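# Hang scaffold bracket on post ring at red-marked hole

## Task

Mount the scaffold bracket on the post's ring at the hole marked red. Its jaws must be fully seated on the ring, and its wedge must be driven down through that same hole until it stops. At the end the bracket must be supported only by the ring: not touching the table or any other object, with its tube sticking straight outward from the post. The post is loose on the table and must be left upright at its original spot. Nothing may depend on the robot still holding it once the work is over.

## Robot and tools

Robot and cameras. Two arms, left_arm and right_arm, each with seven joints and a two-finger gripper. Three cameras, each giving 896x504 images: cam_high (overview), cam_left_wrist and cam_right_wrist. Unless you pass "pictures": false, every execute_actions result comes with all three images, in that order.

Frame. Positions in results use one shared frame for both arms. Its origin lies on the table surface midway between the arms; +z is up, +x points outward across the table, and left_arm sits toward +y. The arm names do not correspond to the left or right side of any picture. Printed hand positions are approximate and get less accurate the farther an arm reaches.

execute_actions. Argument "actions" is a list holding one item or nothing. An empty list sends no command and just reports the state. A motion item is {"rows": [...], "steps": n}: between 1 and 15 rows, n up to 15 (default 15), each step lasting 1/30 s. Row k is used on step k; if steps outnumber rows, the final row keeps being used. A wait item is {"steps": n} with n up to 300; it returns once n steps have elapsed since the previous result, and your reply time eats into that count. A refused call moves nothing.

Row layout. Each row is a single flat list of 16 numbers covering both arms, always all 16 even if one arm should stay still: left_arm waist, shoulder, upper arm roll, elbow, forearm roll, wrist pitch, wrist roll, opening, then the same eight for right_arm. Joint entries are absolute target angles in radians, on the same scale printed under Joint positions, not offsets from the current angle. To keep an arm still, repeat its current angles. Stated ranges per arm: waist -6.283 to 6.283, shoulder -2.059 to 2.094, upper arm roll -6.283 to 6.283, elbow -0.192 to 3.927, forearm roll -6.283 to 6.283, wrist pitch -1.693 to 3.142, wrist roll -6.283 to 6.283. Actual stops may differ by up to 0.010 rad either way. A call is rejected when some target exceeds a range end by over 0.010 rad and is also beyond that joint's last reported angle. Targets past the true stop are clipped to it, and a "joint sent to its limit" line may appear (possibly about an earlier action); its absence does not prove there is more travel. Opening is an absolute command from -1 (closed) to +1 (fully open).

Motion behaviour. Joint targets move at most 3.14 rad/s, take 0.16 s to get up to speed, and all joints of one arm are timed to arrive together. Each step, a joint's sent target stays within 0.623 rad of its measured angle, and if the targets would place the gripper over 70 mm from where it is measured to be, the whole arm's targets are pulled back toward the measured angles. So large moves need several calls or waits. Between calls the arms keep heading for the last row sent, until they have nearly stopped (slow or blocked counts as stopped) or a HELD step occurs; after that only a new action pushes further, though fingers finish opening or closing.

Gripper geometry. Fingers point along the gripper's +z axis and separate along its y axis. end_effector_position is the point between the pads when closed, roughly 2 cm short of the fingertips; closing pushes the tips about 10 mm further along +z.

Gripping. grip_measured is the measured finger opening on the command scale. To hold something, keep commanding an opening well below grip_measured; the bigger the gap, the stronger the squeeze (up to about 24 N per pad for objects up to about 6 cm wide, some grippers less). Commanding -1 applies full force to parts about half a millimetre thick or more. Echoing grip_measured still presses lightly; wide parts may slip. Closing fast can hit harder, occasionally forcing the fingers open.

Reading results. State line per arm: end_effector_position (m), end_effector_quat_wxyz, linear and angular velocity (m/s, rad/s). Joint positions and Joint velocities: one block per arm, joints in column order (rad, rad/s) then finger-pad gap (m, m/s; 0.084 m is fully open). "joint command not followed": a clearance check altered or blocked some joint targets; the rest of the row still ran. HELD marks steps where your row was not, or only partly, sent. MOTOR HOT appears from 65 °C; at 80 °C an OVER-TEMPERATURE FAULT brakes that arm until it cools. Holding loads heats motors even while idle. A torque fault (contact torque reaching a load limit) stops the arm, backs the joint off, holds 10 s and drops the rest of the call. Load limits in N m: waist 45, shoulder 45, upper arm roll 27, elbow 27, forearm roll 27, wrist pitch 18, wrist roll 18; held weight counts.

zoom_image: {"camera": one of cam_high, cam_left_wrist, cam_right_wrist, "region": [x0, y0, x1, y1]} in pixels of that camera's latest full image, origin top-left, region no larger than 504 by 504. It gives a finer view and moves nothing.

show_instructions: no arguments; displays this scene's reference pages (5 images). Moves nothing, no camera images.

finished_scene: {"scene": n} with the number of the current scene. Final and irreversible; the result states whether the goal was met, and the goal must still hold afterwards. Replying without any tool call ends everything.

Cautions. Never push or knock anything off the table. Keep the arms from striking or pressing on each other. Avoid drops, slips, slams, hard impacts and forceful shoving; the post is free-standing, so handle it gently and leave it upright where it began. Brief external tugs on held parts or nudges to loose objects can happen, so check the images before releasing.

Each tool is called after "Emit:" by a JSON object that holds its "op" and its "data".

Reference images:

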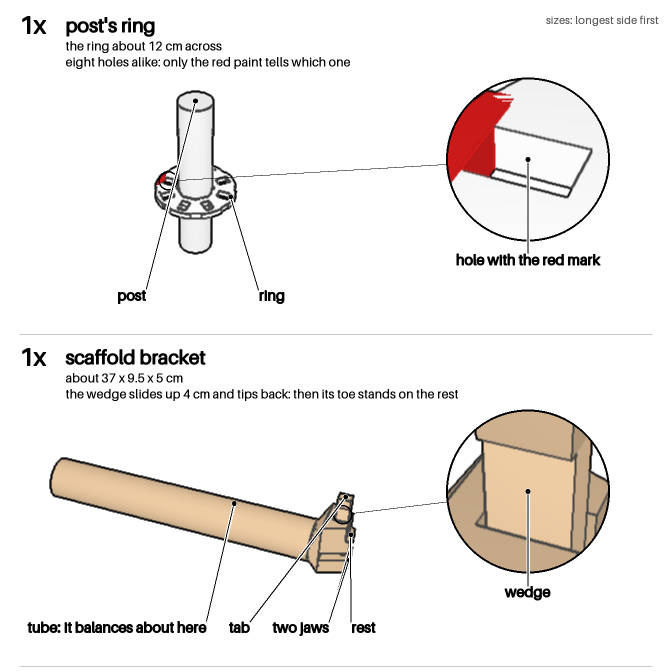

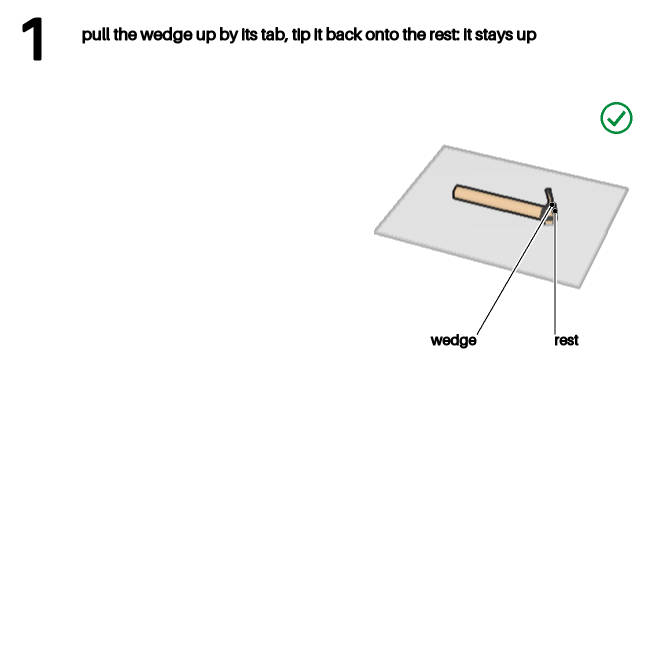

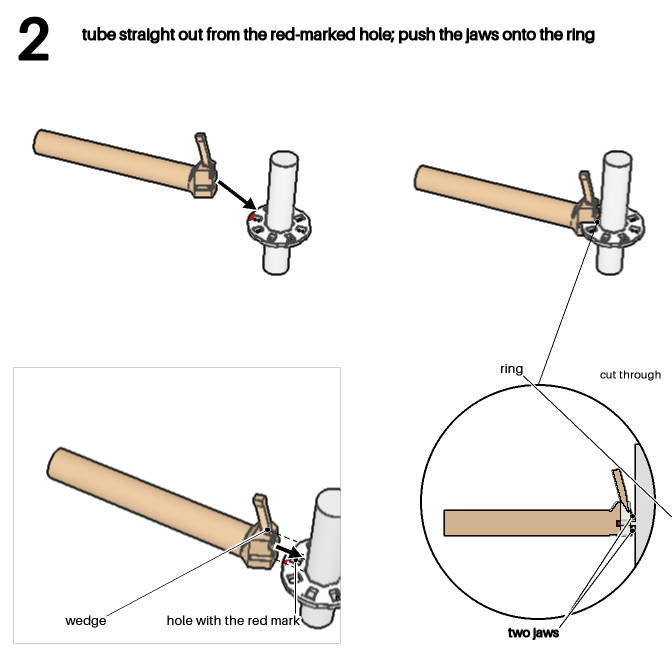

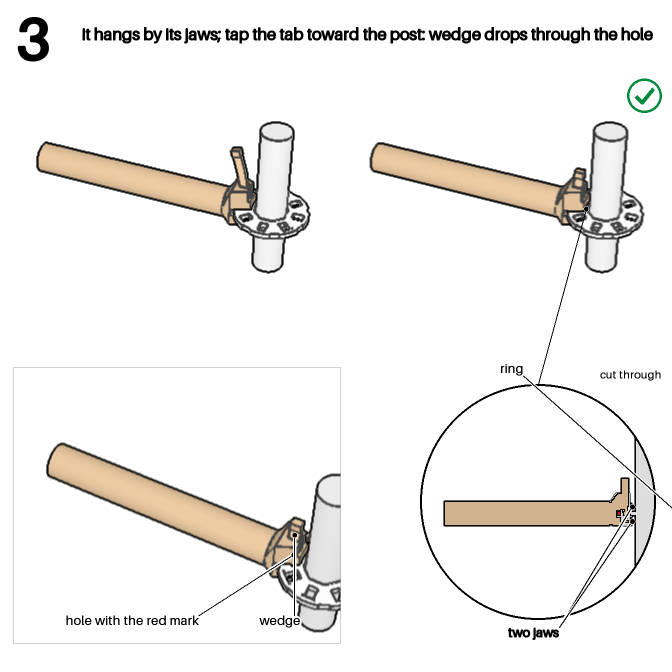

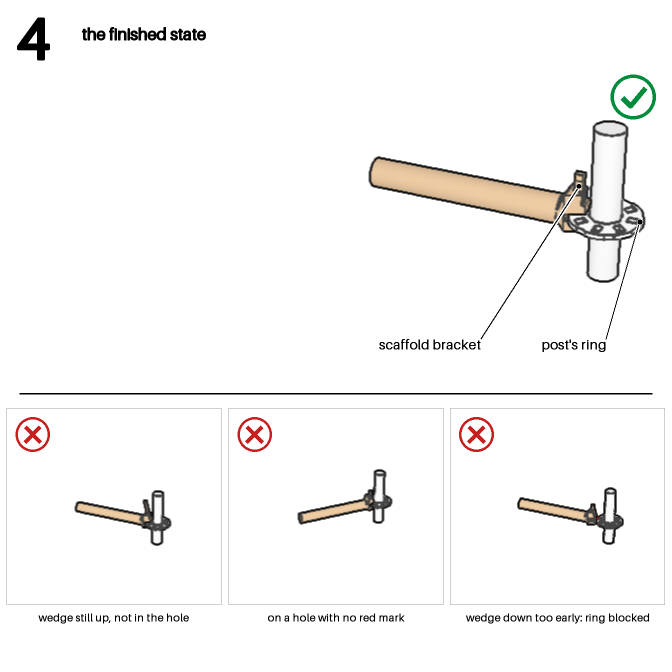

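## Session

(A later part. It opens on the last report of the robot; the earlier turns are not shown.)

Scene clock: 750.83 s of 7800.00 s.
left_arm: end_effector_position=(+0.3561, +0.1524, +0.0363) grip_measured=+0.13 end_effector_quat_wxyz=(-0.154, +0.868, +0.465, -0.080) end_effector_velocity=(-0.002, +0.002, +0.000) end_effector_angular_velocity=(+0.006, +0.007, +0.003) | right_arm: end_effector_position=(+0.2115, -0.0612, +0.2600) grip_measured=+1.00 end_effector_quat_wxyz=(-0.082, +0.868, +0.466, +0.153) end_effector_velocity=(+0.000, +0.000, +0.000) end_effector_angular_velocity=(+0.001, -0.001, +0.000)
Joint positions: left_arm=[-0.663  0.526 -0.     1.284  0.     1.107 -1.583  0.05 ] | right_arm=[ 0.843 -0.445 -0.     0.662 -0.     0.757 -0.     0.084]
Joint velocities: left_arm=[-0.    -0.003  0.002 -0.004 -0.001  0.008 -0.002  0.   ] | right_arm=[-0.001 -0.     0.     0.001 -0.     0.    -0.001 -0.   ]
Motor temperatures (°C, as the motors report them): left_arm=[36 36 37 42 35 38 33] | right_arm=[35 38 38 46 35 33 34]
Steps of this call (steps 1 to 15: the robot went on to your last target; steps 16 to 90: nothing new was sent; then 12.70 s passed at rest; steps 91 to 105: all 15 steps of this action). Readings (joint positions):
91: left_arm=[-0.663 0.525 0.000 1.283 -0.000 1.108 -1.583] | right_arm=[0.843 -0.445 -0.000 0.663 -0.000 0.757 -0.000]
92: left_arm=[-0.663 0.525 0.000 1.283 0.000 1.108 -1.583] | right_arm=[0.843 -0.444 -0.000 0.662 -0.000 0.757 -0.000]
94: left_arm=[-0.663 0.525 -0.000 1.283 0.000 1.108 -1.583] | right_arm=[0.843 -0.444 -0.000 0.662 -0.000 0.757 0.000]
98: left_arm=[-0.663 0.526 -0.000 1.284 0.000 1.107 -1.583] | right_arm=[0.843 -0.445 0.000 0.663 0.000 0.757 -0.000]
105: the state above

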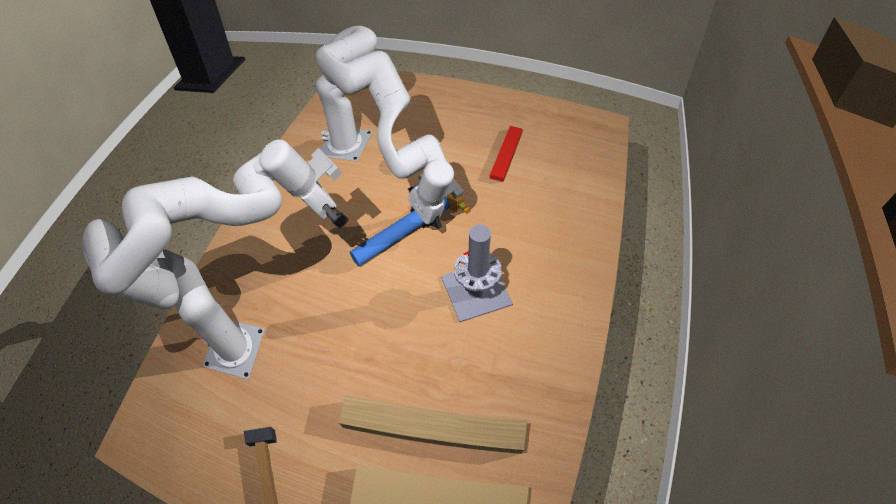

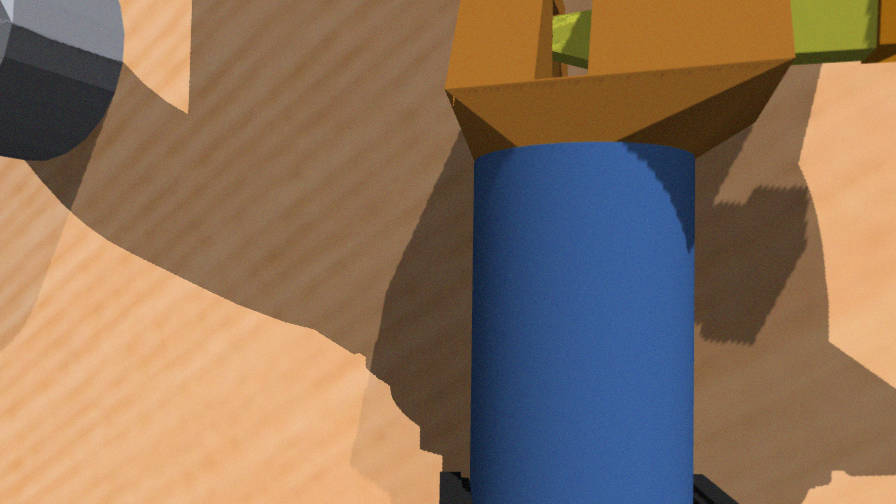

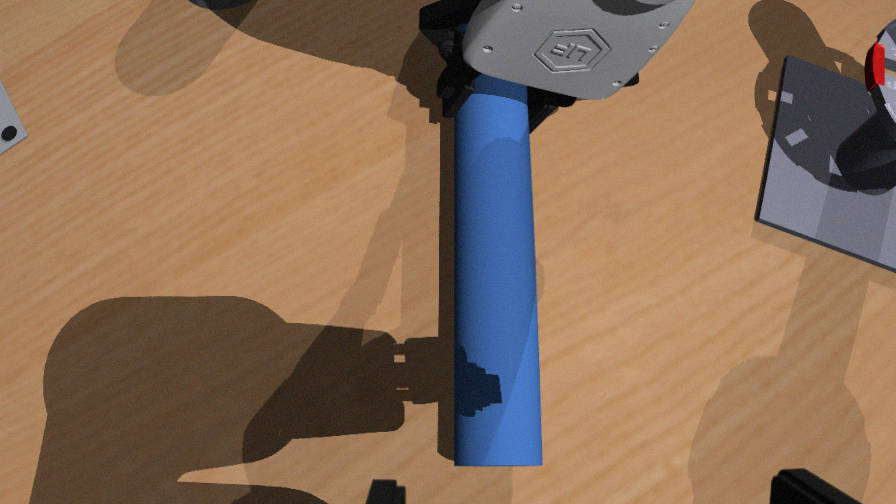

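Emit:
{"op": "execute_actions", "data": {"actions": [{"rows": [[-0.663, 0.5247, 0, 1.2835, 0, 1.1088, -1.583, -1, 0.843, -0.4445, 0, 0.6625, 0, 0.757, 0, 1],[-0.663, 0.5225, 0, 1.2842, 0, 1.1117, -1.583, -1, 0.835, -0.4445, 0, 0.6625, 0, 0.757, 0, 1],[-0.663, 0.5188, 0, 1.2852, 0, 1.1164, -1.583, -1, 0.825, -0.4445, 0, 0.6625, 0, 0.757, 0, 1],[-0.663, 0.5139, 0, 1.2867, 0, 1.1227, -1.583, -1, 0.815, -0.4445, 0, 0.6625, 0, 0.757, 0, 1],[-0.663, 0.508, 0, 1.2884, 0, 1.1304, -1.583, -1, 0.805, -0.4445, 0, 0.6625, 0, 0.757, 0, 1],[-0.663, 0.5013, 0, 1.2903, 0, 1.139, -1.583, -1, 0.795, -0.4445, 0, 0.6625, 0, 0.757, 0, 1],[-0.663, 0.4942, 0, 1.2924, 0, 1.1482, -1.583, -1, 0.785, -0.4445, 0, 0.6625, 0, 0.757, 0, 1],[-0.663, 0.4869, 0, 1.2946, 0, 1.1577, -1.583, -1, 0.775, -0.4445, 0, 0.6625, 0, 0.757, 0, 1],[-0.663, 0.4798, 0, 1.2967, 0, 1.1669, -1.583, -1, 0.765, -0.4445, 0, 0.6625, 0, 0.757, 0, 1],[-0.663, 0.4731, 0, 1.2986, 0, 1.1755, -1.583, -1, 0.755, -0.4445, 0, 0.6625, 0, 0.757, 0, 1],[-0.663, 0.4672, 0, 1.3003, 0, 1.1832, -1.583, -1, 0.745, -0.4445, 0, 0.6625, 0, 0.757, 0, 1],[-0.663, 0.4623, 0, 1.3018, 0, 1.1895, -1.583, -1, 0.735, -0.4445, 0, 0.6625, 0, 0.757, 0, 1],[-0.663, 0.4586, 0, 1.3028, 0, 1.1942, -1.583, -1, 0.727, -0.4445, 0, 0.6625, 0, 0.757, 0, 1],[-0.663, 0.4564, 0, 1.3035, 0, 1.1971, -1.583, -1, 0.721, -0.4445, 0, 0.6625, 0, 0.757, 0, 1],[-0.663, 0.4556, 0, 1.3037, 0, 1.1981, -1.583, -1, 0.719, -0.4445, 0, 0.6625, 0, 0.757, 0, 1]], "steps": 15}], "pictures": false}}

Emit:
{"op": "execute_actions", "data": {"actions": [{"steps": 20}]}}

Scene clock: 836.43 s of 7800.00 s.
left_arm: end_effector_position=(+0.3568, +0.1520, +0.0714) grip_measured=+0.13 end_effector_quat_wxyz=(-0.153, +0.868, +0.465, -0.080) end_effector_velocity=(-0.000, +0.002, +0.069) end_effector_angular_velocity=(-0.001, -0.005, +0.000) | right_arm: end_effector_position=(+0.2467, -0.0873, +0.2600) grip_measured=+1.00 end_effector_quat_wxyz=(-0.074, +0.891, +0.420, +0.157) end_effector_velocity=(+0.080, -0.066, +0.000) end_effector_angular_velocity=(+0.001, +0.001, -0.244)
Joint positions: left_arm=[-0.663  0.465 -0.     1.302  0.     1.185 -1.583  0.05 ] | right_arm=[ 0.739 -0.445 -0.001  0.663 -0.     0.757  0.     0.084]
Joint velocities: left_arm=[ 0.001 -0.122  0.001  0.033  0.002  0.149  0.    -0.   ] | right_arm=[-0.24  -0.    -0.007 -0.    -0.001  0.    -0.001 -0.   ]
Motor temperatures (°C, as the motors report them): left_arm=[36 36 37 42 35 38 33] | right_arm=[35 38 38 46 35 33 34]
Steps of this call (steps 1 to 15: the robot went on to your last target; steps 16 to 90: nothing new was sent; then 82.10 s passed at rest; steps 91 to 105: all 15 steps of this action). Readings (joint positions):
91: left_arm=[-0.663 0.525 -0.000 1.283 -0.000 1.108 -1.583] | right_arm=[0.843 -0.445 -0.000 0.663 0.000 0.757 0.000]
92: left_arm=[-0.663 0.525 -0.000 1.283 0.000 1.108 -1.583] | right_arm=[0.843 -0.445 0.000 0.662 0.000 0.757 -0.000]
94: left_arm=[-0.663 0.524 0.000 1.282 0.000 1.112 -1.583] | right_arm=[0.837 -0.444 0.001 0.663 0.000 0.757 -0.000]
98: left_arm=[-0.663 0.511 0.000 1.282 -0.000 1.134 -1.583] | right_arm=[0.805 -0.444 -0.000 0.663 -0.000 0.757 0.000]
105: the state above

Scene clock: 837.10 s of 7800.00 s.
left_arm: end_effector_position=(+0.3559, +0.1526, +0.0762) grip_measured=+0.13 end_effector_quat_wxyz=(-0.155, +0.868, +0.465, -0.080) end_effector_velocity=(+0.001, +0.000, +0.001) end_effector_angular_velocity=(-0.000, -0.003, +0.001) | right_arm: end_effector_position=(+0.2529, -0.0926, +0.2600) grip_measured=+1.00 end_effector_quat_wxyz=(-0.073, +0.895, +0.411, +0.158) end_effector_velocity=(+0.001, -0.001, +0.000) end_effector_angular_velocity=(+0.001, +0.000, -0.001)
Joint positions: left_arm=[-0.663  0.456  0.     1.304 -0.     1.198 -1.583  0.05 ] | right_arm=[ 0.719 -0.444  0.     0.662  0.     0.757 -0.     0.084]
Joint velocities: left_arm=[ 0.001 -0.001  0.     0.002  0.001  0.    -0.001 -0.   ] | right_arm=[-0.001 -0.001 -0.001 -0.     0.001  0.    -0.001  0.   ]
Motor temperatures (°C, as the motors report them): left_arm=[36 36 37 42 35 38 33] | right_arm=[35 38 38 46 35 33 34]
Steps of this call (steps 1 to 20: the robot went on to your last target). Readings (joint positions):
1: left_arm=[-0.663 0.461 -0.000 1.303 0.000 1.189 -1.583] | right_arm=[0.732 -0.445 -0.001 0.662 -0.000 0.757 0.000]
2: left_arm=[-0.663 0.459 -0.000 1.303 0.000 1.192 -1.583] | right_arm=[0.728 -0.445 -0.001 0.662 -0.000 0.757 0.000]
4: left_arm=[-0.663 0.457 0.000 1.303 -0.000 1.195 -1.583] | right_arm=[0.723 -0.445 -0.001 0.662 -0.000 0.757 0.000]
8: left_arm=[-0.663 0.457 0.000 1.303 -0.000 1.198 -1.583] | right_arm=[0.720 -0.444 0.000 0.662 0.000 0.757 -0.000]
20: the state above

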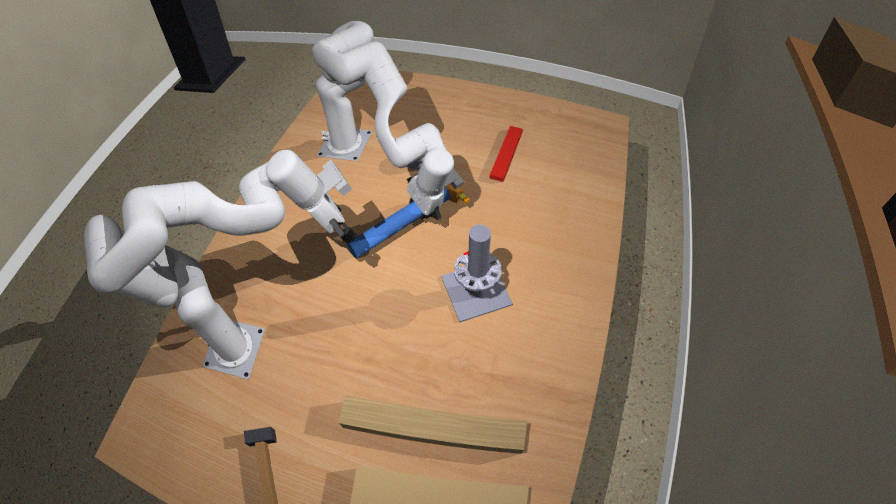

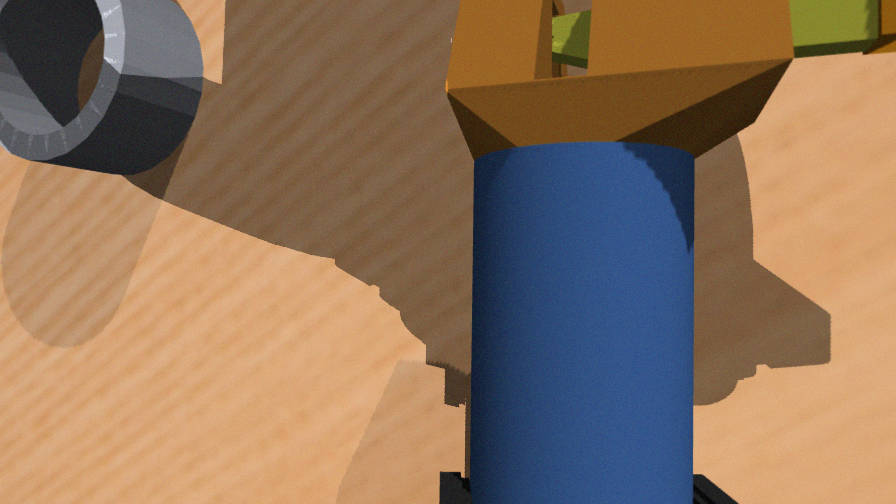

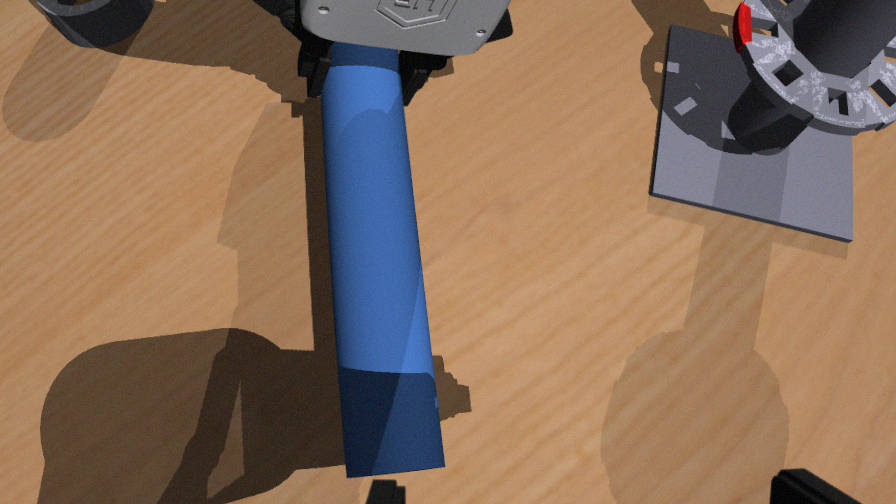

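Emit:
{"op": "execute_actions", "data": {"actions": [{"rows": [[-0.664, 0.4488, 0, 1.2944, 0, 1.1852, -1.583, -1, 0.719, -0.4445, 0, 0.6625, 0, 0.757, 0, 1],[-0.666, 0.4385, 0, 1.2804, 0, 1.1659, -1.583, -1, 0.719, -0.4445, 0, 0.6625, 0, 0.757, 0, 1],[-0.668, 0.4249, 0, 1.2618, 0, 1.1401, -1.583, -1, 0.719, -0.4445, 0, 0.6625, 0, 0.757, 0, 1],[-0.671, 0.4078, 0, 1.2386, 0, 1.1079, -1.583, -1, 0.719, -0.4445, 0, 0.6625, 0, 0.757, 0, 1],[-0.674, 0.3874, 0, 1.2106, 0, 1.0693, -1.583, -1, 0.719, -0.4445, 0, 0.6625, 0, 0.757, 0, 1],[-0.678, 0.3635, 0, 1.1781, 0, 1.0242, -1.583, -1, 0.719, -0.4445, 0, 0.6625, 0, 0.757, 0, 1],[-0.683, 0.3379, 0, 1.1432, 0, 0.9759, -1.583, -1, 0.719, -0.4445, 0, 0.6625, 0, 0.757, 0, 1],[-0.687, 0.3123, 0, 1.1083, 0, 0.9276, -1.583, -1, 0.719, -0.4445, 0, 0.6625, 0, 0.757, 0, 1],[-0.692, 0.285, 0, 1.0711, 0, 0.8761, -1.583, -1, 0.719, -0.4445, 0, 0.6625, 0, 0.757, 0, 1],[-0.696, 0.2577, 0, 1.0338, 0, 0.8245, -1.583, -1, 0.719, -0.4445, 0, 0.6625, 0, 0.757, 0, 1],[-0.701, 0.2287, 0, 0.9943, 0, 0.7698, -1.583, -1, 0.719, -0.4445, 0, 0.6625, 0, 0.757, 0, 1],[-0.706, 0.1997, 0, 0.9547, 0, 0.715, -1.583, -1, 0.719, -0.4445, 0, 0.6625, 0, 0.757, 0, 1],[-0.711, 0.1707, 0, 0.9152, 0, 0.6603, -1.583, -1, 0.719, -0.4445, 0, 0.6625, 0, 0.757, 0, 1],[-0.715, 0.1417, 0, 0.8756, 0, 0.6055, -1.583, -1, 0.719, -0.4445, 0, 0.6625, 0, 0.757, 0, 1],[-0.72, 0.1144, 0, 0.8384, 0, 0.554, -1.583, -1, 0.719, -0.4445, 0, 0.6625, 0, 0.757, 0, 1]], "steps": 15}], "pictures": false}}

Emit:
{"op": "execute_actions", "data": {"actions": [{"rows": [[-0.7247, 0.105, 0, 0.8172, 0, 0.4962, -1.583, -1, 0.719, -0.4445, 0, 0.6625, 0, 0.757, 0, 1],[-0.7293, 0.098, 0, 0.796, 0, 0.4385, -1.583, -1, 0.719, -0.4445, 0, 0.6625, 0, 0.757, 0, 1],[-0.734, 0.093, 0, 0.7749, 0, 0.3807, -1.583, -1, 0.719, -0.4445, 0, 0.6625, 0, 0.757, 0, 1],[-0.7387, 0.09, 0, 0.7537, 0, 0.3229, -1.583, -1, 0.719, -0.4445, 0, 0.6625, 0, 0.757, 0, 1],[-0.7433, 0.088, 0, 0.7325, 0, 0.2651, -1.583, -1, 0.719, -0.4445, 0, 0.6625, 0, 0.757, 0, 1],[-0.748, 0.087, 0, 0.7113, 0, 0.2074, -1.583, -1, 0.719, -0.4445, 0, 0.6625, 0, 0.757, 0, 1],[-0.7527, 0.087, 0, 0.6901, 0, 0.1496, -1.583, -1, 0.719, -0.4445, 0, 0.6625, 0, 0.757, 0, 1],[-0.7573, 0.088, 0, 0.669, 0, 0.0918, -1.583, -1, 0.719, -0.4445, 0, 0.6625, 0, 0.757, 0, 1],[-0.762, 0.09, 0, 0.6478, 0, 0.034, -1.583, -1, 0.719, -0.4445, 0, 0.6625, 0, 0.757, 0, 1],[-0.7667, 0.093, 0, 0.6266, 0, -0.0237, -1.583, -1, 0.719, -0.4445, 0, 0.6625, 0, 0.757, 0, 1],[-0.7713, 0.097, 0, 0.6054, 0, -0.0815, -1.583, -1, 0.719, -0.4445, 0, 0.6625, 0, 0.757, 0, 1],[-0.776, 0.103, 0, 0.5842, 0, -0.1393, -1.583, -1, 0.719, -0.4445, 0, 0.6625, 0, 0.757, 0, 1],[-0.7807, 0.111, 0, 0.5631, 0, -0.1971, -1.583, -1, 0.719, -0.4445, 0, 0.6625, 0, 0.757, 0, 1],[-0.7853, 0.121, 0, 0.5419, 0, -0.2548, -1.583, -1, 0.719, -0.4445, 0, 0.6625, 0, 0.757, 0, 1],[-0.79, 0.1333, 0, 0.5207, 0, -0.3126, -1.583, -1, 0.719, -0.4445, 0, 0.6625, 0, 0.757, 0, 1]], "steps": 15}], "pictures": false}}

Emit:
{"op": "execute_actions", "data": {"actions": [{"rows": [[-0.795, 0.1725, 0, 0.5255, 0, -0.3887, -1.583, -1, 0.719, -0.4445, 0, 0.6625, 0, 0.757, 0, 1],[-0.8002, 0.2142, 0, 0.5306, 0, -0.4695, -1.583, -1, 0.719, -0.4445, 0, 0.6625, 0, 0.757, 0, 1],[-0.8055, 0.2559, 0, 0.5357, 0, -0.5504, -1.583, -1, 0.719, -0.4445, 0, 0.6625, 0, 0.757, 0, 1],[-0.8108, 0.2975, 0, 0.5407, 0, -0.6313, -1.583, -1, 0.719, -0.4445, 0, 0.6625, 0, 0.757, 0, 1],[-0.816, 0.3392, 0, 0.5458, 0, -0.7121, -1.583, -1, 0.719, -0.4445, 0, 0.6625, 0, 0.757, 0, 1],[-0.821, 0.3784, 0, 0.5506, 0, -0.7882, -1.583, -1, 0.719, -0.4445, 0, 0.6625, 0, 0.757, 0, 1],[-0.826, 0.4176, 0, 0.5554, 0, -0.8643, -1.583, -1, 0.719, -0.4445, 0, 0.6625, 0, 0.757, 0, 1],[-0.8306, 0.4544, 0, 0.5599, 0, -0.9356, -1.583, -1, 0.719, -0.4445, 0, 0.6625, 0, 0.757, 0, 1],[-0.8353, 0.4911, 0, 0.5644, 0, -1.007, -1.583, -1, 0.719, -0.4445, 0, 0.6625, 0, 0.757, 0, 1],[-0.8396, 0.5255, 0, 0.5685, 0, -1.0736, -1.583, -1, 0.719, -0.4445, 0, 0.6625, 0, 0.757, 0, 1],[-0.8433, 0.5549, 0, 0.5721, 0, -1.1306, -1.583, -1, 0.719, -0.4445, 0, 0.6625, 0, 0.757, 0, 1],[-0.8464, 0.5794, 0, 0.5751, 0, -1.1782, -1.583, -1, 0.719, -0.4445, 0, 0.6625, 0, 0.757, 0, 1],[-0.8489, 0.599, 0, 0.5775, 0, -1.2162, -1.583, -1, 0.719, -0.4445, 0, 0.6625, 0, 0.757, 0, 1],[-0.8508, 0.6137, 0, 0.5793, 0, -1.2448, -1.583, -1, 0.719, -0.4445, 0, 0.6625, 0, 0.757, 0, 1],[-0.852, 0.6235, 0, 0.5805, 0, -1.2638, -1.583, -1, 0.719, -0.4445, 0, 0.6625, 0, 0.757, 0, 1]], "steps": 15}], "pictures": false}}

Emit:
{"op": "execute_actions", "data": {"actions": [{"steps": 25}]}}

Scene clock: 901.23 s of 7800.00 s.
left_arm: end_effector_position=(+0.3582, +0.1284, +0.0951) grip_measured=+0.13 end_effector_quat_wxyz=(-0.004, +0.890, +0.455, -0.002) end_effector_velocity=(-0.014, -0.070, +0.099) end_effector_angular_velocity=(-0.726, -0.980, -0.133) | right_arm: end_effector_position=(+0.2530, -0.0926, +0.2600) grip_measured=+1.00 end_effector_quat_wxyz=(-0.073, +0.895, +0.411, +0.158) end_effector_velocity=(+0.000, -0.000, -0.000) end_effector_angular_velocity=(-0.001, -0.001, +0.001)
Joint positions: left_arm=[-0.701  0.231 -0.     0.997 -0.     0.775 -1.583  0.05 ] | right_arm=[ 0.719 -0.445 -0.     0.662  0.     0.757  0.     0.084]
Joint velocities: left_arm=[-0.133 -0.809  0.    -1.102 -0.001 -1.513  0.001 -0.   ] | right_arm=[-0.     0.001 -0.     0.    -0.001  0.    -0.001 -0.   ]
Motor temperatures (°C, as the motors report them): left_arm=[36 37 37 45 35 38 33] | right_arm=[35 37 38 47 35 33 34]
Steps of this call (steps 1 to 15: the robot went on to your last target; steps 16 to 90: nothing new was sent; then 60.63 s passed at rest; steps 91 to 105: all 15 steps of this action). Readings (joint positions):
91: left_arm=[-0.663 0.456 0.000 1.304 0.000 1.198 -1.583] | right_arm=[0.719 -0.444 0.000 0.663 0.000 0.757 -0.000]
92: left_arm=[-0.663 0.454 0.000 1.302 0.000 1.195 -1.583] | right_arm=[0.719 -0.444 0.000 0.663 -0.000 0.757 -0.000]
94: left_arm=[-0.665 0.445 0.000 1.288 0.000 1.176 -1.583] | right_arm=[0.719 -0.445 -0.000 0.663 -0.000 0.757 -0.000]
98: left_arm=[-0.673 0.394 0.000 1.219 0.000 1.081 -1.583] | right_arm=[0.719 -0.444 0.000 0.662 0.000 0.757 -0.000]
105: the state above

Scene clock: 901.73 s of 7800.00 s.
left_arm: end_effector_position=(+0.3622, +0.0816, +0.1227) grip_measured=+0.13 end_effector_quat_wxyz=(+0.257, +0.868, +0.407, +0.117) end_effector_velocity=(-0.045, -0.057, -0.007) end_effector_angular_velocity=(-0.614, -0.720, -0.140) | right_arm: end_effector_position=(+0.2530, -0.0926, +0.2600) grip_measured=+1.00 end_effector_quat_wxyz=(-0.073, +0.895, +0.411, +0.158) end_effector_velocity=(+0.000, -0.000, -0.000) end_effector_angular_velocity=(-0.001, -0.001, +0.002)
Joint positions: left_arm=[-0.77   0.101 -0.     0.614  0.    -0.059 -1.583  0.05 ] | right_arm=[ 0.719 -0.445 -0.     0.662 -0.     0.757 -0.     0.084]
Joint velocities: left_arm=[-0.139  0.155 -0.    -0.624  0.    -1.725  0.     0.   ] | right_arm=[-0.001 -0.     0.    -0.    -0.    -0.    -0.002  0.   ]
Motor temperatures (°C, as the motors report them): left_arm=[36 37 37 45 35 38 33] | right_arm=[35 37 38 47 35 33 34]
Steps of this call (steps 1 to 15: all 15 steps of this action). Readings (joint positions):
1: left_arm=[-0.705 0.203 -0.000 0.960 -0.000 0.724 -1.583] | right_arm=[0.719 -0.445 0.000 0.663 -0.000 0.757 -0.000]
2: left_arm=[-0.710 0.177 -0.000 0.924 -0.000 0.672 -1.583] | right_arm=[0.719 -0.444 -0.000 0.662 0.000 0.757 -0.000]
4: left_arm=[-0.719 0.136 -0.000 0.862 -0.000 0.566 -1.583] | right_arm=[0.719 -0.445 -0.000 0.662 -0.000 0.757 -0.000]
8: left_arm=[-0.737 0.099 -0.000 0.766 0.000 0.342 -1.583] | right_arm=[0.719 -0.445 0.000 0.663 0.000 0.757 -0.000]
15: the state above

Scene clock: 902.23 s of 7800.00 s.
left_arm: end_effector_position=(+0.3565, +0.0361, +0.1123) grip_measured=+0.13 end_effector_quat_wxyz=(+0.489, +0.780, +0.333, +0.202) end_effector_velocity=(-0.066, -0.025, -0.007) end_effector_angular_velocity=(-0.643, -0.653, -0.117) | right_arm: end_effector_position=(+0.2530, -0.0926, +0.2600) grip_measured=+1.00 end_effector_quat_wxyz=(-0.073, +0.895, +0.411, +0.158) end_effector_velocity=(+0.000, +0.000, +0.000) end_effector_angular_velocity=(+0.001, -0.000, -0.001)
Joint positions: left_arm=[-0.84   0.528 -0.     0.57   0.    -1.073 -1.583  0.05 ] | right_arm=[ 0.719 -0.445 -0.     0.662 -0.     0.757 -0.     0.084]
Joint velocities: left_arm=[-0.114  0.888 -0.002  0.092  0.001 -1.712  0.     0.   ] | right_arm=[-0.    -0.     0.     0.001  0.    -0.     0.001 -0.   ]
Motor temperatures (°C, as the motors report them): left_arm=[36 37 37 45 35 38 33] | right_arm=[35 37 38 47 35 33 34]
Steps of this call (steps 1 to 15: all 15 steps of this action). Readings (joint positions):
1: left_arm=[-0.774 0.107 -0.000 0.593 0.000 -0.117 -1.583] | right_arm=[0.719 -0.445 0.000 0.662 0.000 0.757 -0.000]
2: left_arm=[-0.779 0.115 -0.000 0.573 0.000 -0.176 -1.583] | right_arm=[0.719 -0.444 0.000 0.662 0.000 0.757 0.000]
4: left_arm=[-0.788 0.149 -0.000 0.546 -0.000 -0.300 -1.583] | right_arm=[0.719 -0.445 -0.000 0.663 0.000 0.757 -0.000]
8: left_arm=[-0.807 0.278 0.000 0.544 -0.000 -0.582 -1.583] | right_arm=[0.719 -0.445 -0.000 0.663 -0.000 0.757 -0.000]
15: the state above

Scene clock: 903.07 s of 7800.00 s.
left_arm: end_effector_position=(+0.3483, +0.0353, +0.1139) grip_measured=+0.13 end_effector_quat_wxyz=(+0.531, +0.756, +0.317, +0.215) end_effector_velocity=(+0.000, -0.000, -0.000) end_effector_angular_velocity=(-0.000, -0.001, -0.000) | right_arm: end_effector_position=(+0.2530, -0.0926, +0.2600) grip_measured=+1.00 end_effector_quat_wxyz=(-0.073, +0.895, +0.411, +0.158) end_effector_velocity=(+0.000, -0.001, +0.000) end_effector_angular_velocity=(+0.002, +0.000, -0.003)
Joint positions: left_arm=[-0.852  0.623  0.     0.581 -0.    -1.264 -1.583  0.05 ] | right_arm=[ 0.719 -0.445  0.     0.663  0.     0.757  0.     0.084]
Joint velocities: left_arm=[-0.     0.001  0.001  0.001  0.    -0.    -0.     0.   ] | right_arm=[-0.002 -0.001 -0.    -0.     0.001  0.     0.001 -0.   ]
Motor temperatures (°C, as the motors report them): left_arm=[36 37 37 45 35 38 33] | right_arm=[35 37 38 47 35 33 34]
Steps of this call (steps 1 to 25: the robot went on to your last target). Readings (joint positions):
1: left_arm=[-0.843 0.555 -0.000 0.573 0.000 -1.126 -1.583] | right_arm=[0.719 -0.445 -0.000 0.662 0.000 0.757 -0.000]
2: left_arm=[-0.846 0.578 -0.001 0.575 0.000 -1.169 -1.583] | right_arm=[0.719 -0.445 -0.000 0.663 0.000 0.757 -0.000]
4: left_arm=[-0.850 0.604 -0.001 0.577 0.000 -1.220 -1.583] | right_arm=[0.719 -0.445 0.000 0.662 0.000 0.757 0.000]
8: left_arm=[-0.851 0.618 0.000 0.581 -0.000 -1.254 -1.583] | right_arm=[0.719 -0.444 0.000 0.662 -0.000 0.757 0.000]
25: the state above

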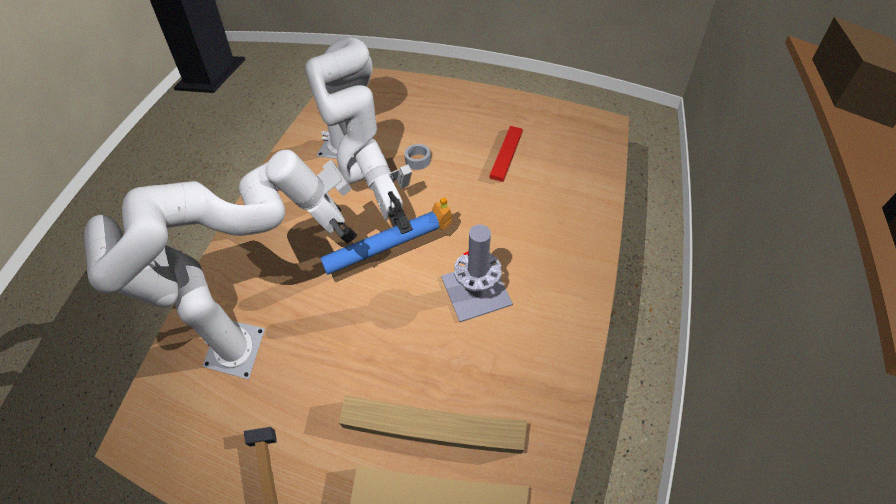

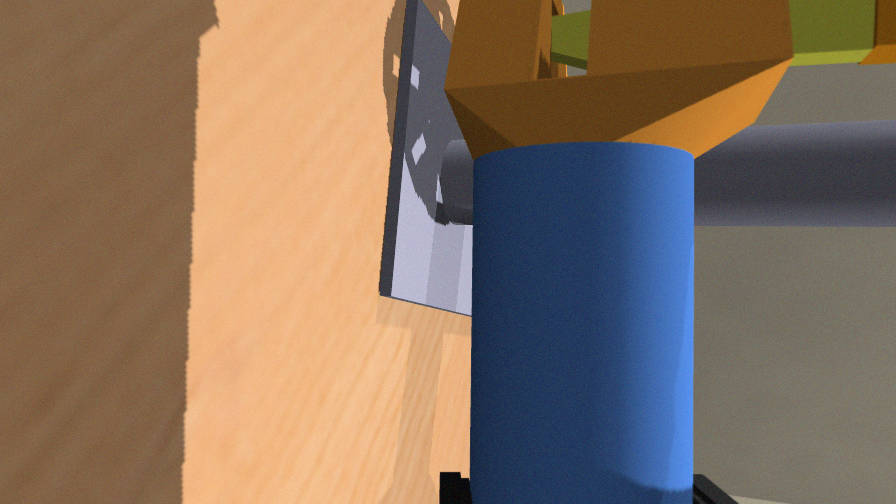

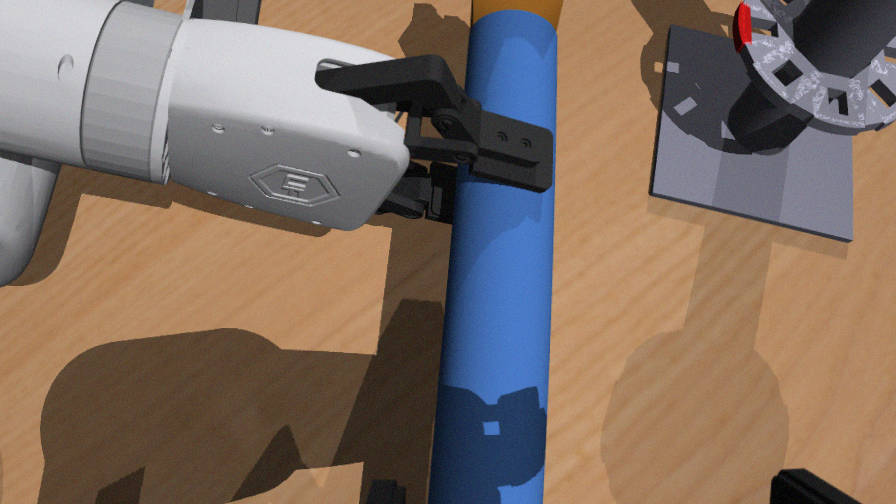

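Emit:
{"op": "execute_actions", "data": {"actions": [{"rows": [[-0.852, 0.6255, 0, 0.5815, 0, -1.2649, -1.5857, -1, 0.719, -0.4445, 0, 0.6625, 0, 0.757, 0, 1],[-0.852, 0.6316, 0, 0.5843, 0, -1.2681, -1.5937, -1, 0.719, -0.4445, 0, 0.6625, 0, 0.757, 0, 1],[-0.852, 0.6414, 0, 0.5888, 0, -1.2734, -1.6067, -1, 0.719, -0.4445, 0, 0.6625, 0, 0.757, 0, 1],[-0.852, 0.6545, 0, 0.5949, 0, -1.2804, -1.624, -1, 0.719, -0.4445, 0, 0.6625, 0, 0.757, 0, 1],[-0.852, 0.6704, 0, 0.6023, 0, -1.2889, -1.645, -1, 0.719, -0.4445, 0, 0.6625, 0, 0.757, 0, 1],[-0.852, 0.6883, 0, 0.6107, 0, -1.2984, -1.6687, -1, 0.719, -0.4445, 0, 0.6625, 0, 0.757, 0, 1],[-0.852, 0.7074, 0, 0.6196, 0, -1.3087, -1.694, -1, 0.719, -0.4445, 0, 0.6625, 0, 0.757, 0, 1],[-0.852, 0.7271, 0, 0.6287, 0, -1.3191, -1.72, -1, 0.719, -0.4445, 0, 0.6625, 0, 0.757, 0, 1],[-0.852, 0.7462, 0, 0.6376, 0, -1.3294, -1.7453, -1, 0.719, -0.4445, 0, 0.6625, 0, 0.757, 0, 1],[-0.852, 0.7641, 0, 0.646, 0, -1.339, -1.769, -1, 0.719, -0.4445, 0, 0.6625, 0, 0.757, 0, 1],[-0.852, 0.78, 0, 0.6534, 0, -1.3474, -1.79, -1, 0.719, -0.4445, 0, 0.6625, 0, 0.757, 0, 1],[-0.852, 0.7931, 0, 0.6595, 0, -1.3544, -1.8073, -1, 0.719, -0.4445, 0, 0.6625, 0, 0.757, 0, 1],[-0.852, 0.8029, 0, 0.664, 0, -1.3597, -1.8203, -1, 0.719, -0.4445, 0, 0.6625, 0, 0.757, 0, 1],[-0.852, 0.809, 0, 0.6668, 0, -1.3629, -1.8283, -1, 0.719, -0.4445, 0, 0.6625, 0, 0.757, 0, 1],[-0.852, 0.811, 0, 0.6678, 0, -1.364, -1.831, -1, 0.719, -0.4445, 0, 0.6625, 0, 0.757, 0, 1]], "steps": 15}], "pictures": false}}

Emit:
{"op": "execute_actions", "data": {"actions": [{"steps": 20}]}}

Scene clock: 928.77 s of 7800.00 s.
left_arm: end_effector_position=(+0.3483, +0.0353, +0.0725) grip_measured=+0.13 end_effector_quat_wxyz=(+0.549, +0.719, +0.394, +0.159) end_effector_velocity=(-0.007, +0.007, -0.099) end_effector_angular_velocity=(-0.285, +0.318, +0.157) | right_arm: end_effector_position=(+0.2530, -0.0926, +0.2600) grip_measured=+1.00 end_effector_quat_wxyz=(-0.073, +0.895, +0.411, +0.158) end_effector_velocity=(+0.000, -0.000, -0.000) end_effector_angular_velocity=(-0.001, +0.000, -0.001)
Joint positions: left_arm=[-0.852  0.783  0.     0.653 -0.    -1.347 -1.791  0.05 ] | right_arm=[ 0.719 -0.444  0.     0.663 -0.     0.757 -0.     0.084]
Joint velocities: left_arm=[-0.001  0.357  0.     0.156 -0.    -0.179 -0.454 -0.   ] | right_arm=[-0.001  0.     0.001 -0.    -0.     0.     0.     0.   ]
Motor temperatures (°C, as the motors report them): left_arm=[36 37 37 42 35 40 33] | right_arm=[35 37 38 47 35 33 34]
Steps of this call (steps 1 to 15: the robot went on to your last target; steps 16 to 90: nothing new was sent; then 22.20 s passed at rest; steps 91 to 105: all 15 steps of this action). Readings (joint positions):
91: left_arm=[-0.852 0.624 0.000 0.581 0.000 -1.264 -1.583] | right_arm=[0.719 -0.444 -0.000 0.663 -0.000 0.757 -0.000]
92: left_arm=[-0.852 0.624 -0.000 0.581 0.000 -1.264 -1.584] | right_arm=[0.719 -0.444 -0.000 0.663 -0.000 0.757 -0.000]
94: left_arm=[-0.852 0.630 -0.000 0.584 0.000 -1.268 -1.592] | right_arm=[0.719 -0.445 0.000 0.662 -0.000 0.757 -0.000]
98: left_arm=[-0.852 0.669 -0.000 0.603 0.000 -1.289 -1.645] | right_arm=[0.719 -0.444 -0.000 0.662 0.000 0.757 0.000]
105: the state above

Scene clock: 929.43 s of 7800.00 s.
left_arm: end_effector_position=(+0.3482, +0.0353, +0.0660) grip_measured=+0.13 end_effector_quat_wxyz=(+0.554, +0.710, +0.408, +0.148) end_effector_velocity=(+0.000, +0.000, -0.001) end_effector_angular_velocity=(+0.000, +0.001, +0.001) | right_arm: end_effector_position=(+0.2530, -0.0926, +0.2600) grip_measured=+1.00 end_effector_quat_wxyz=(-0.073, +0.895, +0.411, +0.158) end_effector_velocity=(+0.000, +0.000, +0.000) end_effector_angular_velocity=(-0.000, -0.001, +0.001)
Joint positions: left_arm=[-0.852  0.811 -0.     0.668  0.    -1.364 -1.831  0.05 ] | right_arm=[ 0.719 -0.445  0.     0.663 -0.     0.757 -0.     0.084]
Joint velocities: left_arm=[ 0.001  0.001 -0.     0.    -0.    -0.    -0.     0.   ] | right_arm=[ 0.     0.    -0.     0.    -0.001 -0.    -0.001  0.   ]
Motor temperatures (°C, as the motors report them): left_arm=[36 37 37 42 35 40 33] | right_arm=[35 37 38 47 35 33 34]
Steps of this call (steps 1 to 20: the robot went on to your last target). Readings (joint positions):
1: left_arm=[-0.852 0.793 0.000 0.658 -0.000 -1.352 -1.804] | right_arm=[0.719 -0.444 0.000 0.662 0.000 0.757 -0.000]
2: left_arm=[-0.852 0.799 0.000 0.661 -0.000 -1.356 -1.813] | right_arm=[0.719 -0.444 0.000 0.663 -0.000 0.757 0.000]
4: left_arm=[-0.852 0.806 0.000 0.664 -0.000 -1.360 -1.822] | right_arm=[0.719 -0.445 0.000 0.663 0.000 0.757 0.000]
8: left_arm=[-0.852 0.809 -0.000 0.668 0.000 -1.364 -1.829] | right_arm=[0.719 -0.444 -0.000 0.662 -0.000 0.757 0.000]
20: the state above

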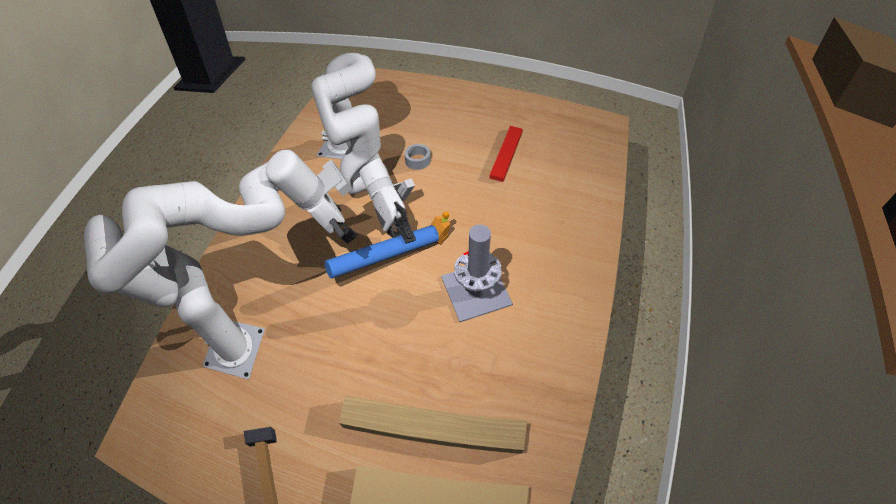

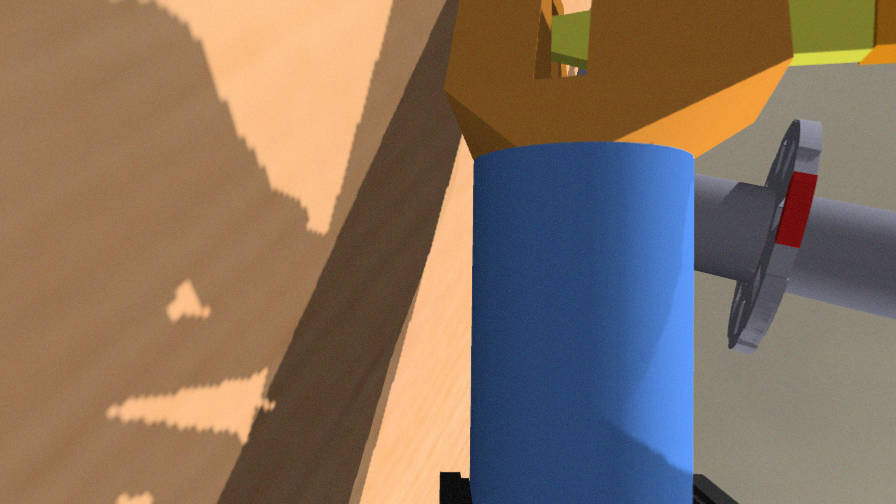

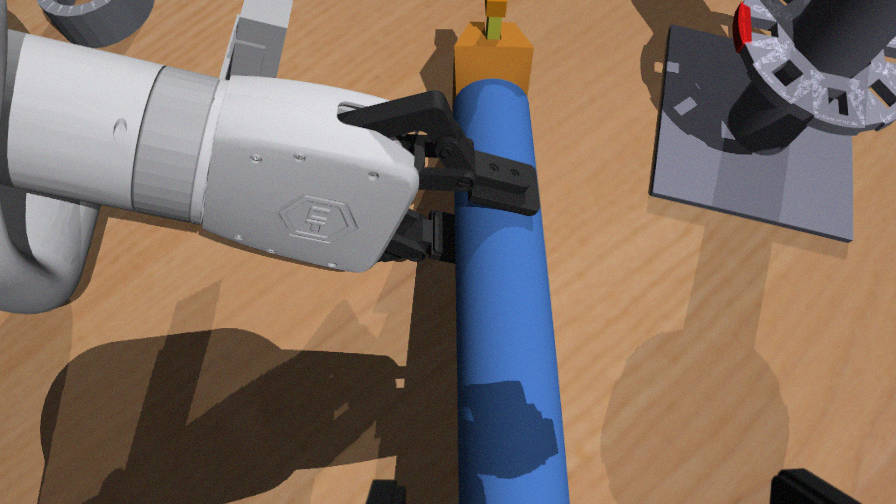

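Emit:
{"op": "execute_actions", "data": {"actions": []}}

Scene clock: 960.63 s of 7800.00 s.
left_arm: end_effector_position=(+0.3482, +0.0353, +0.0659) grip_measured=+0.13 end_effector_quat_wxyz=(+0.554, +0.711, +0.408, +0.148) end_effector_velocity=(+0.000, +0.000, -0.000) end_effector_angular_velocity=(-0.000, +0.000, +0.001) | right_arm: end_effector_position=(+0.2530, -0.0926, +0.2600) grip_measured=+1.00 end_effector_quat_wxyz=(-0.073, +0.895, +0.411, +0.158) end_effector_velocity=(+0.000, -0.000, +0.001) end_effector_angular_velocity=(+0.001, -0.001, +0.001)
Joint positions: left_arm=[-0.852  0.811  0.     0.668 -0.    -1.364 -1.831  0.05 ] | right_arm=[ 0.719 -0.445 -0.     0.662  0.     0.757 -0.     0.084]
Joint velocities: left_arm=[ 0.001  0.    -0.    -0.    -0.    -0.     0.    -0.   ] | right_arm=[-0.    -0.001 -0.     0.001  0.     0.    -0.001  0.   ]
Motor temperatures (°C, as the motors report them): left_arm=[36 37 37 41 35 41 33] | right_arm=[35 37 38 47 35 33 34]
Steps of this call (steps 1 to 15: the robot went on to your last target; steps 16 to 90: nothing new was sent; then 28.20 s passed at rest). Readings (joint positions):
1: left_arm=[-0.852 0.811 -0.000 0.668 -0.000 -1.364 -1.831] | right_arm=[0.719 -0.444 -0.000 0.663 -0.000 0.757 0.000]
2: left_arm=[-0.852 0.811 0.000 0.668 -0.000 -1.364 -1.831] | right_arm=[0.719 -0.444 0.000 0.663 0.000 0.757 -0.000]
4: left_arm=[-0.852 0.811 -0.000 0.668 0.000 -1.364 -1.831] | right_arm=[0.719 -0.445 -0.000 0.662 -0.000 0.757 -0.000]
8: left_arm=[-0.852 0.811 0.000 0.668 0.000 -1.364 -1.831] | right_arm=[0.719 -0.444 -0.000 0.662 0.000 0.757 -0.000]
90: the state above
All arms were judged still, so your last target was given up. Only a new action makes them travel on or press farther. Fingers that are still opening or closing keep moving.

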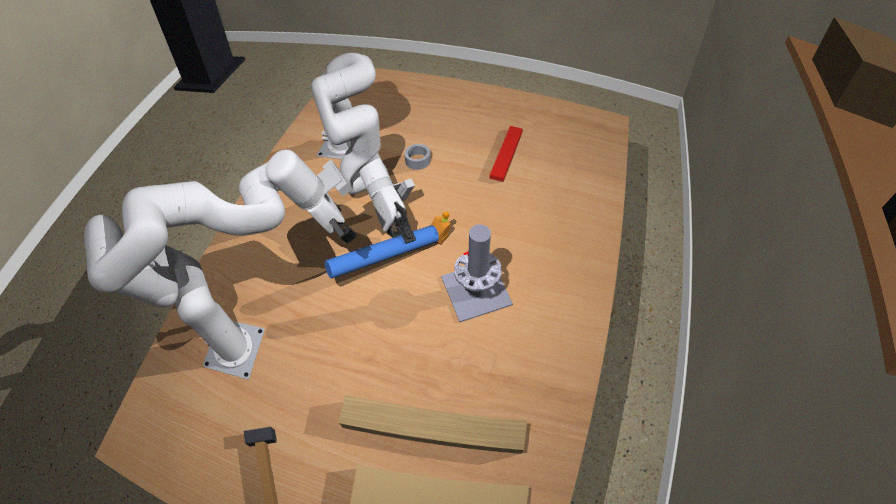

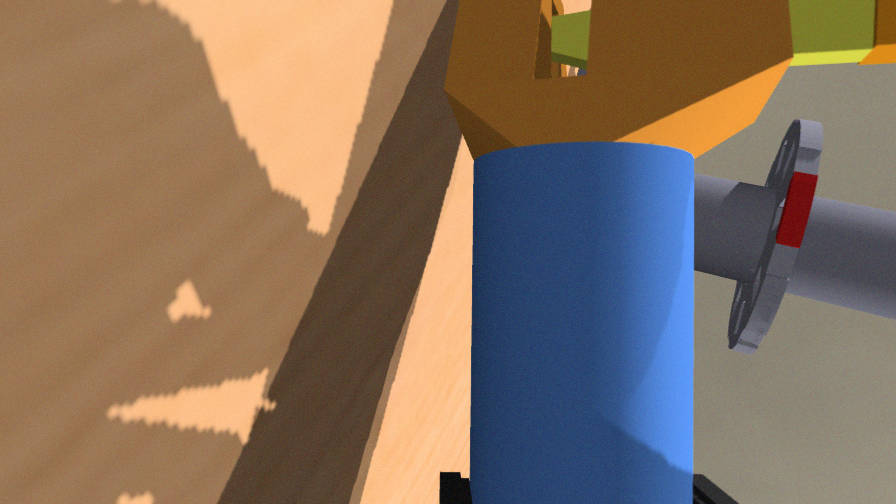

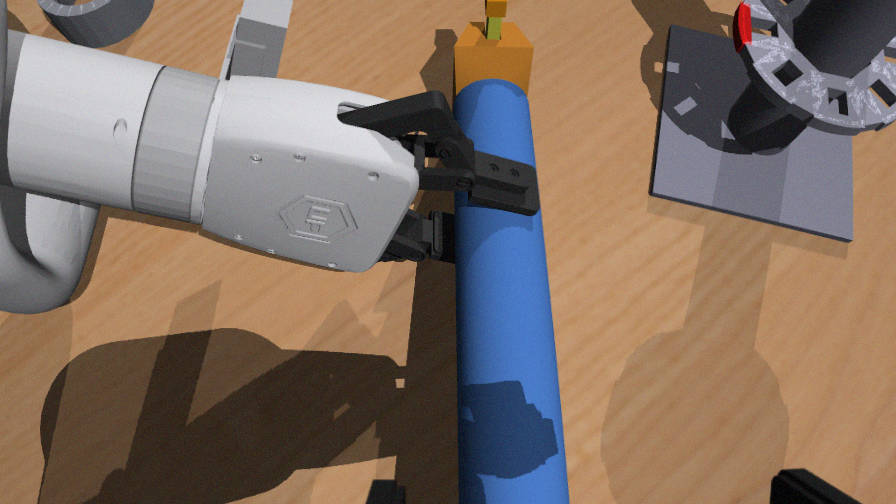

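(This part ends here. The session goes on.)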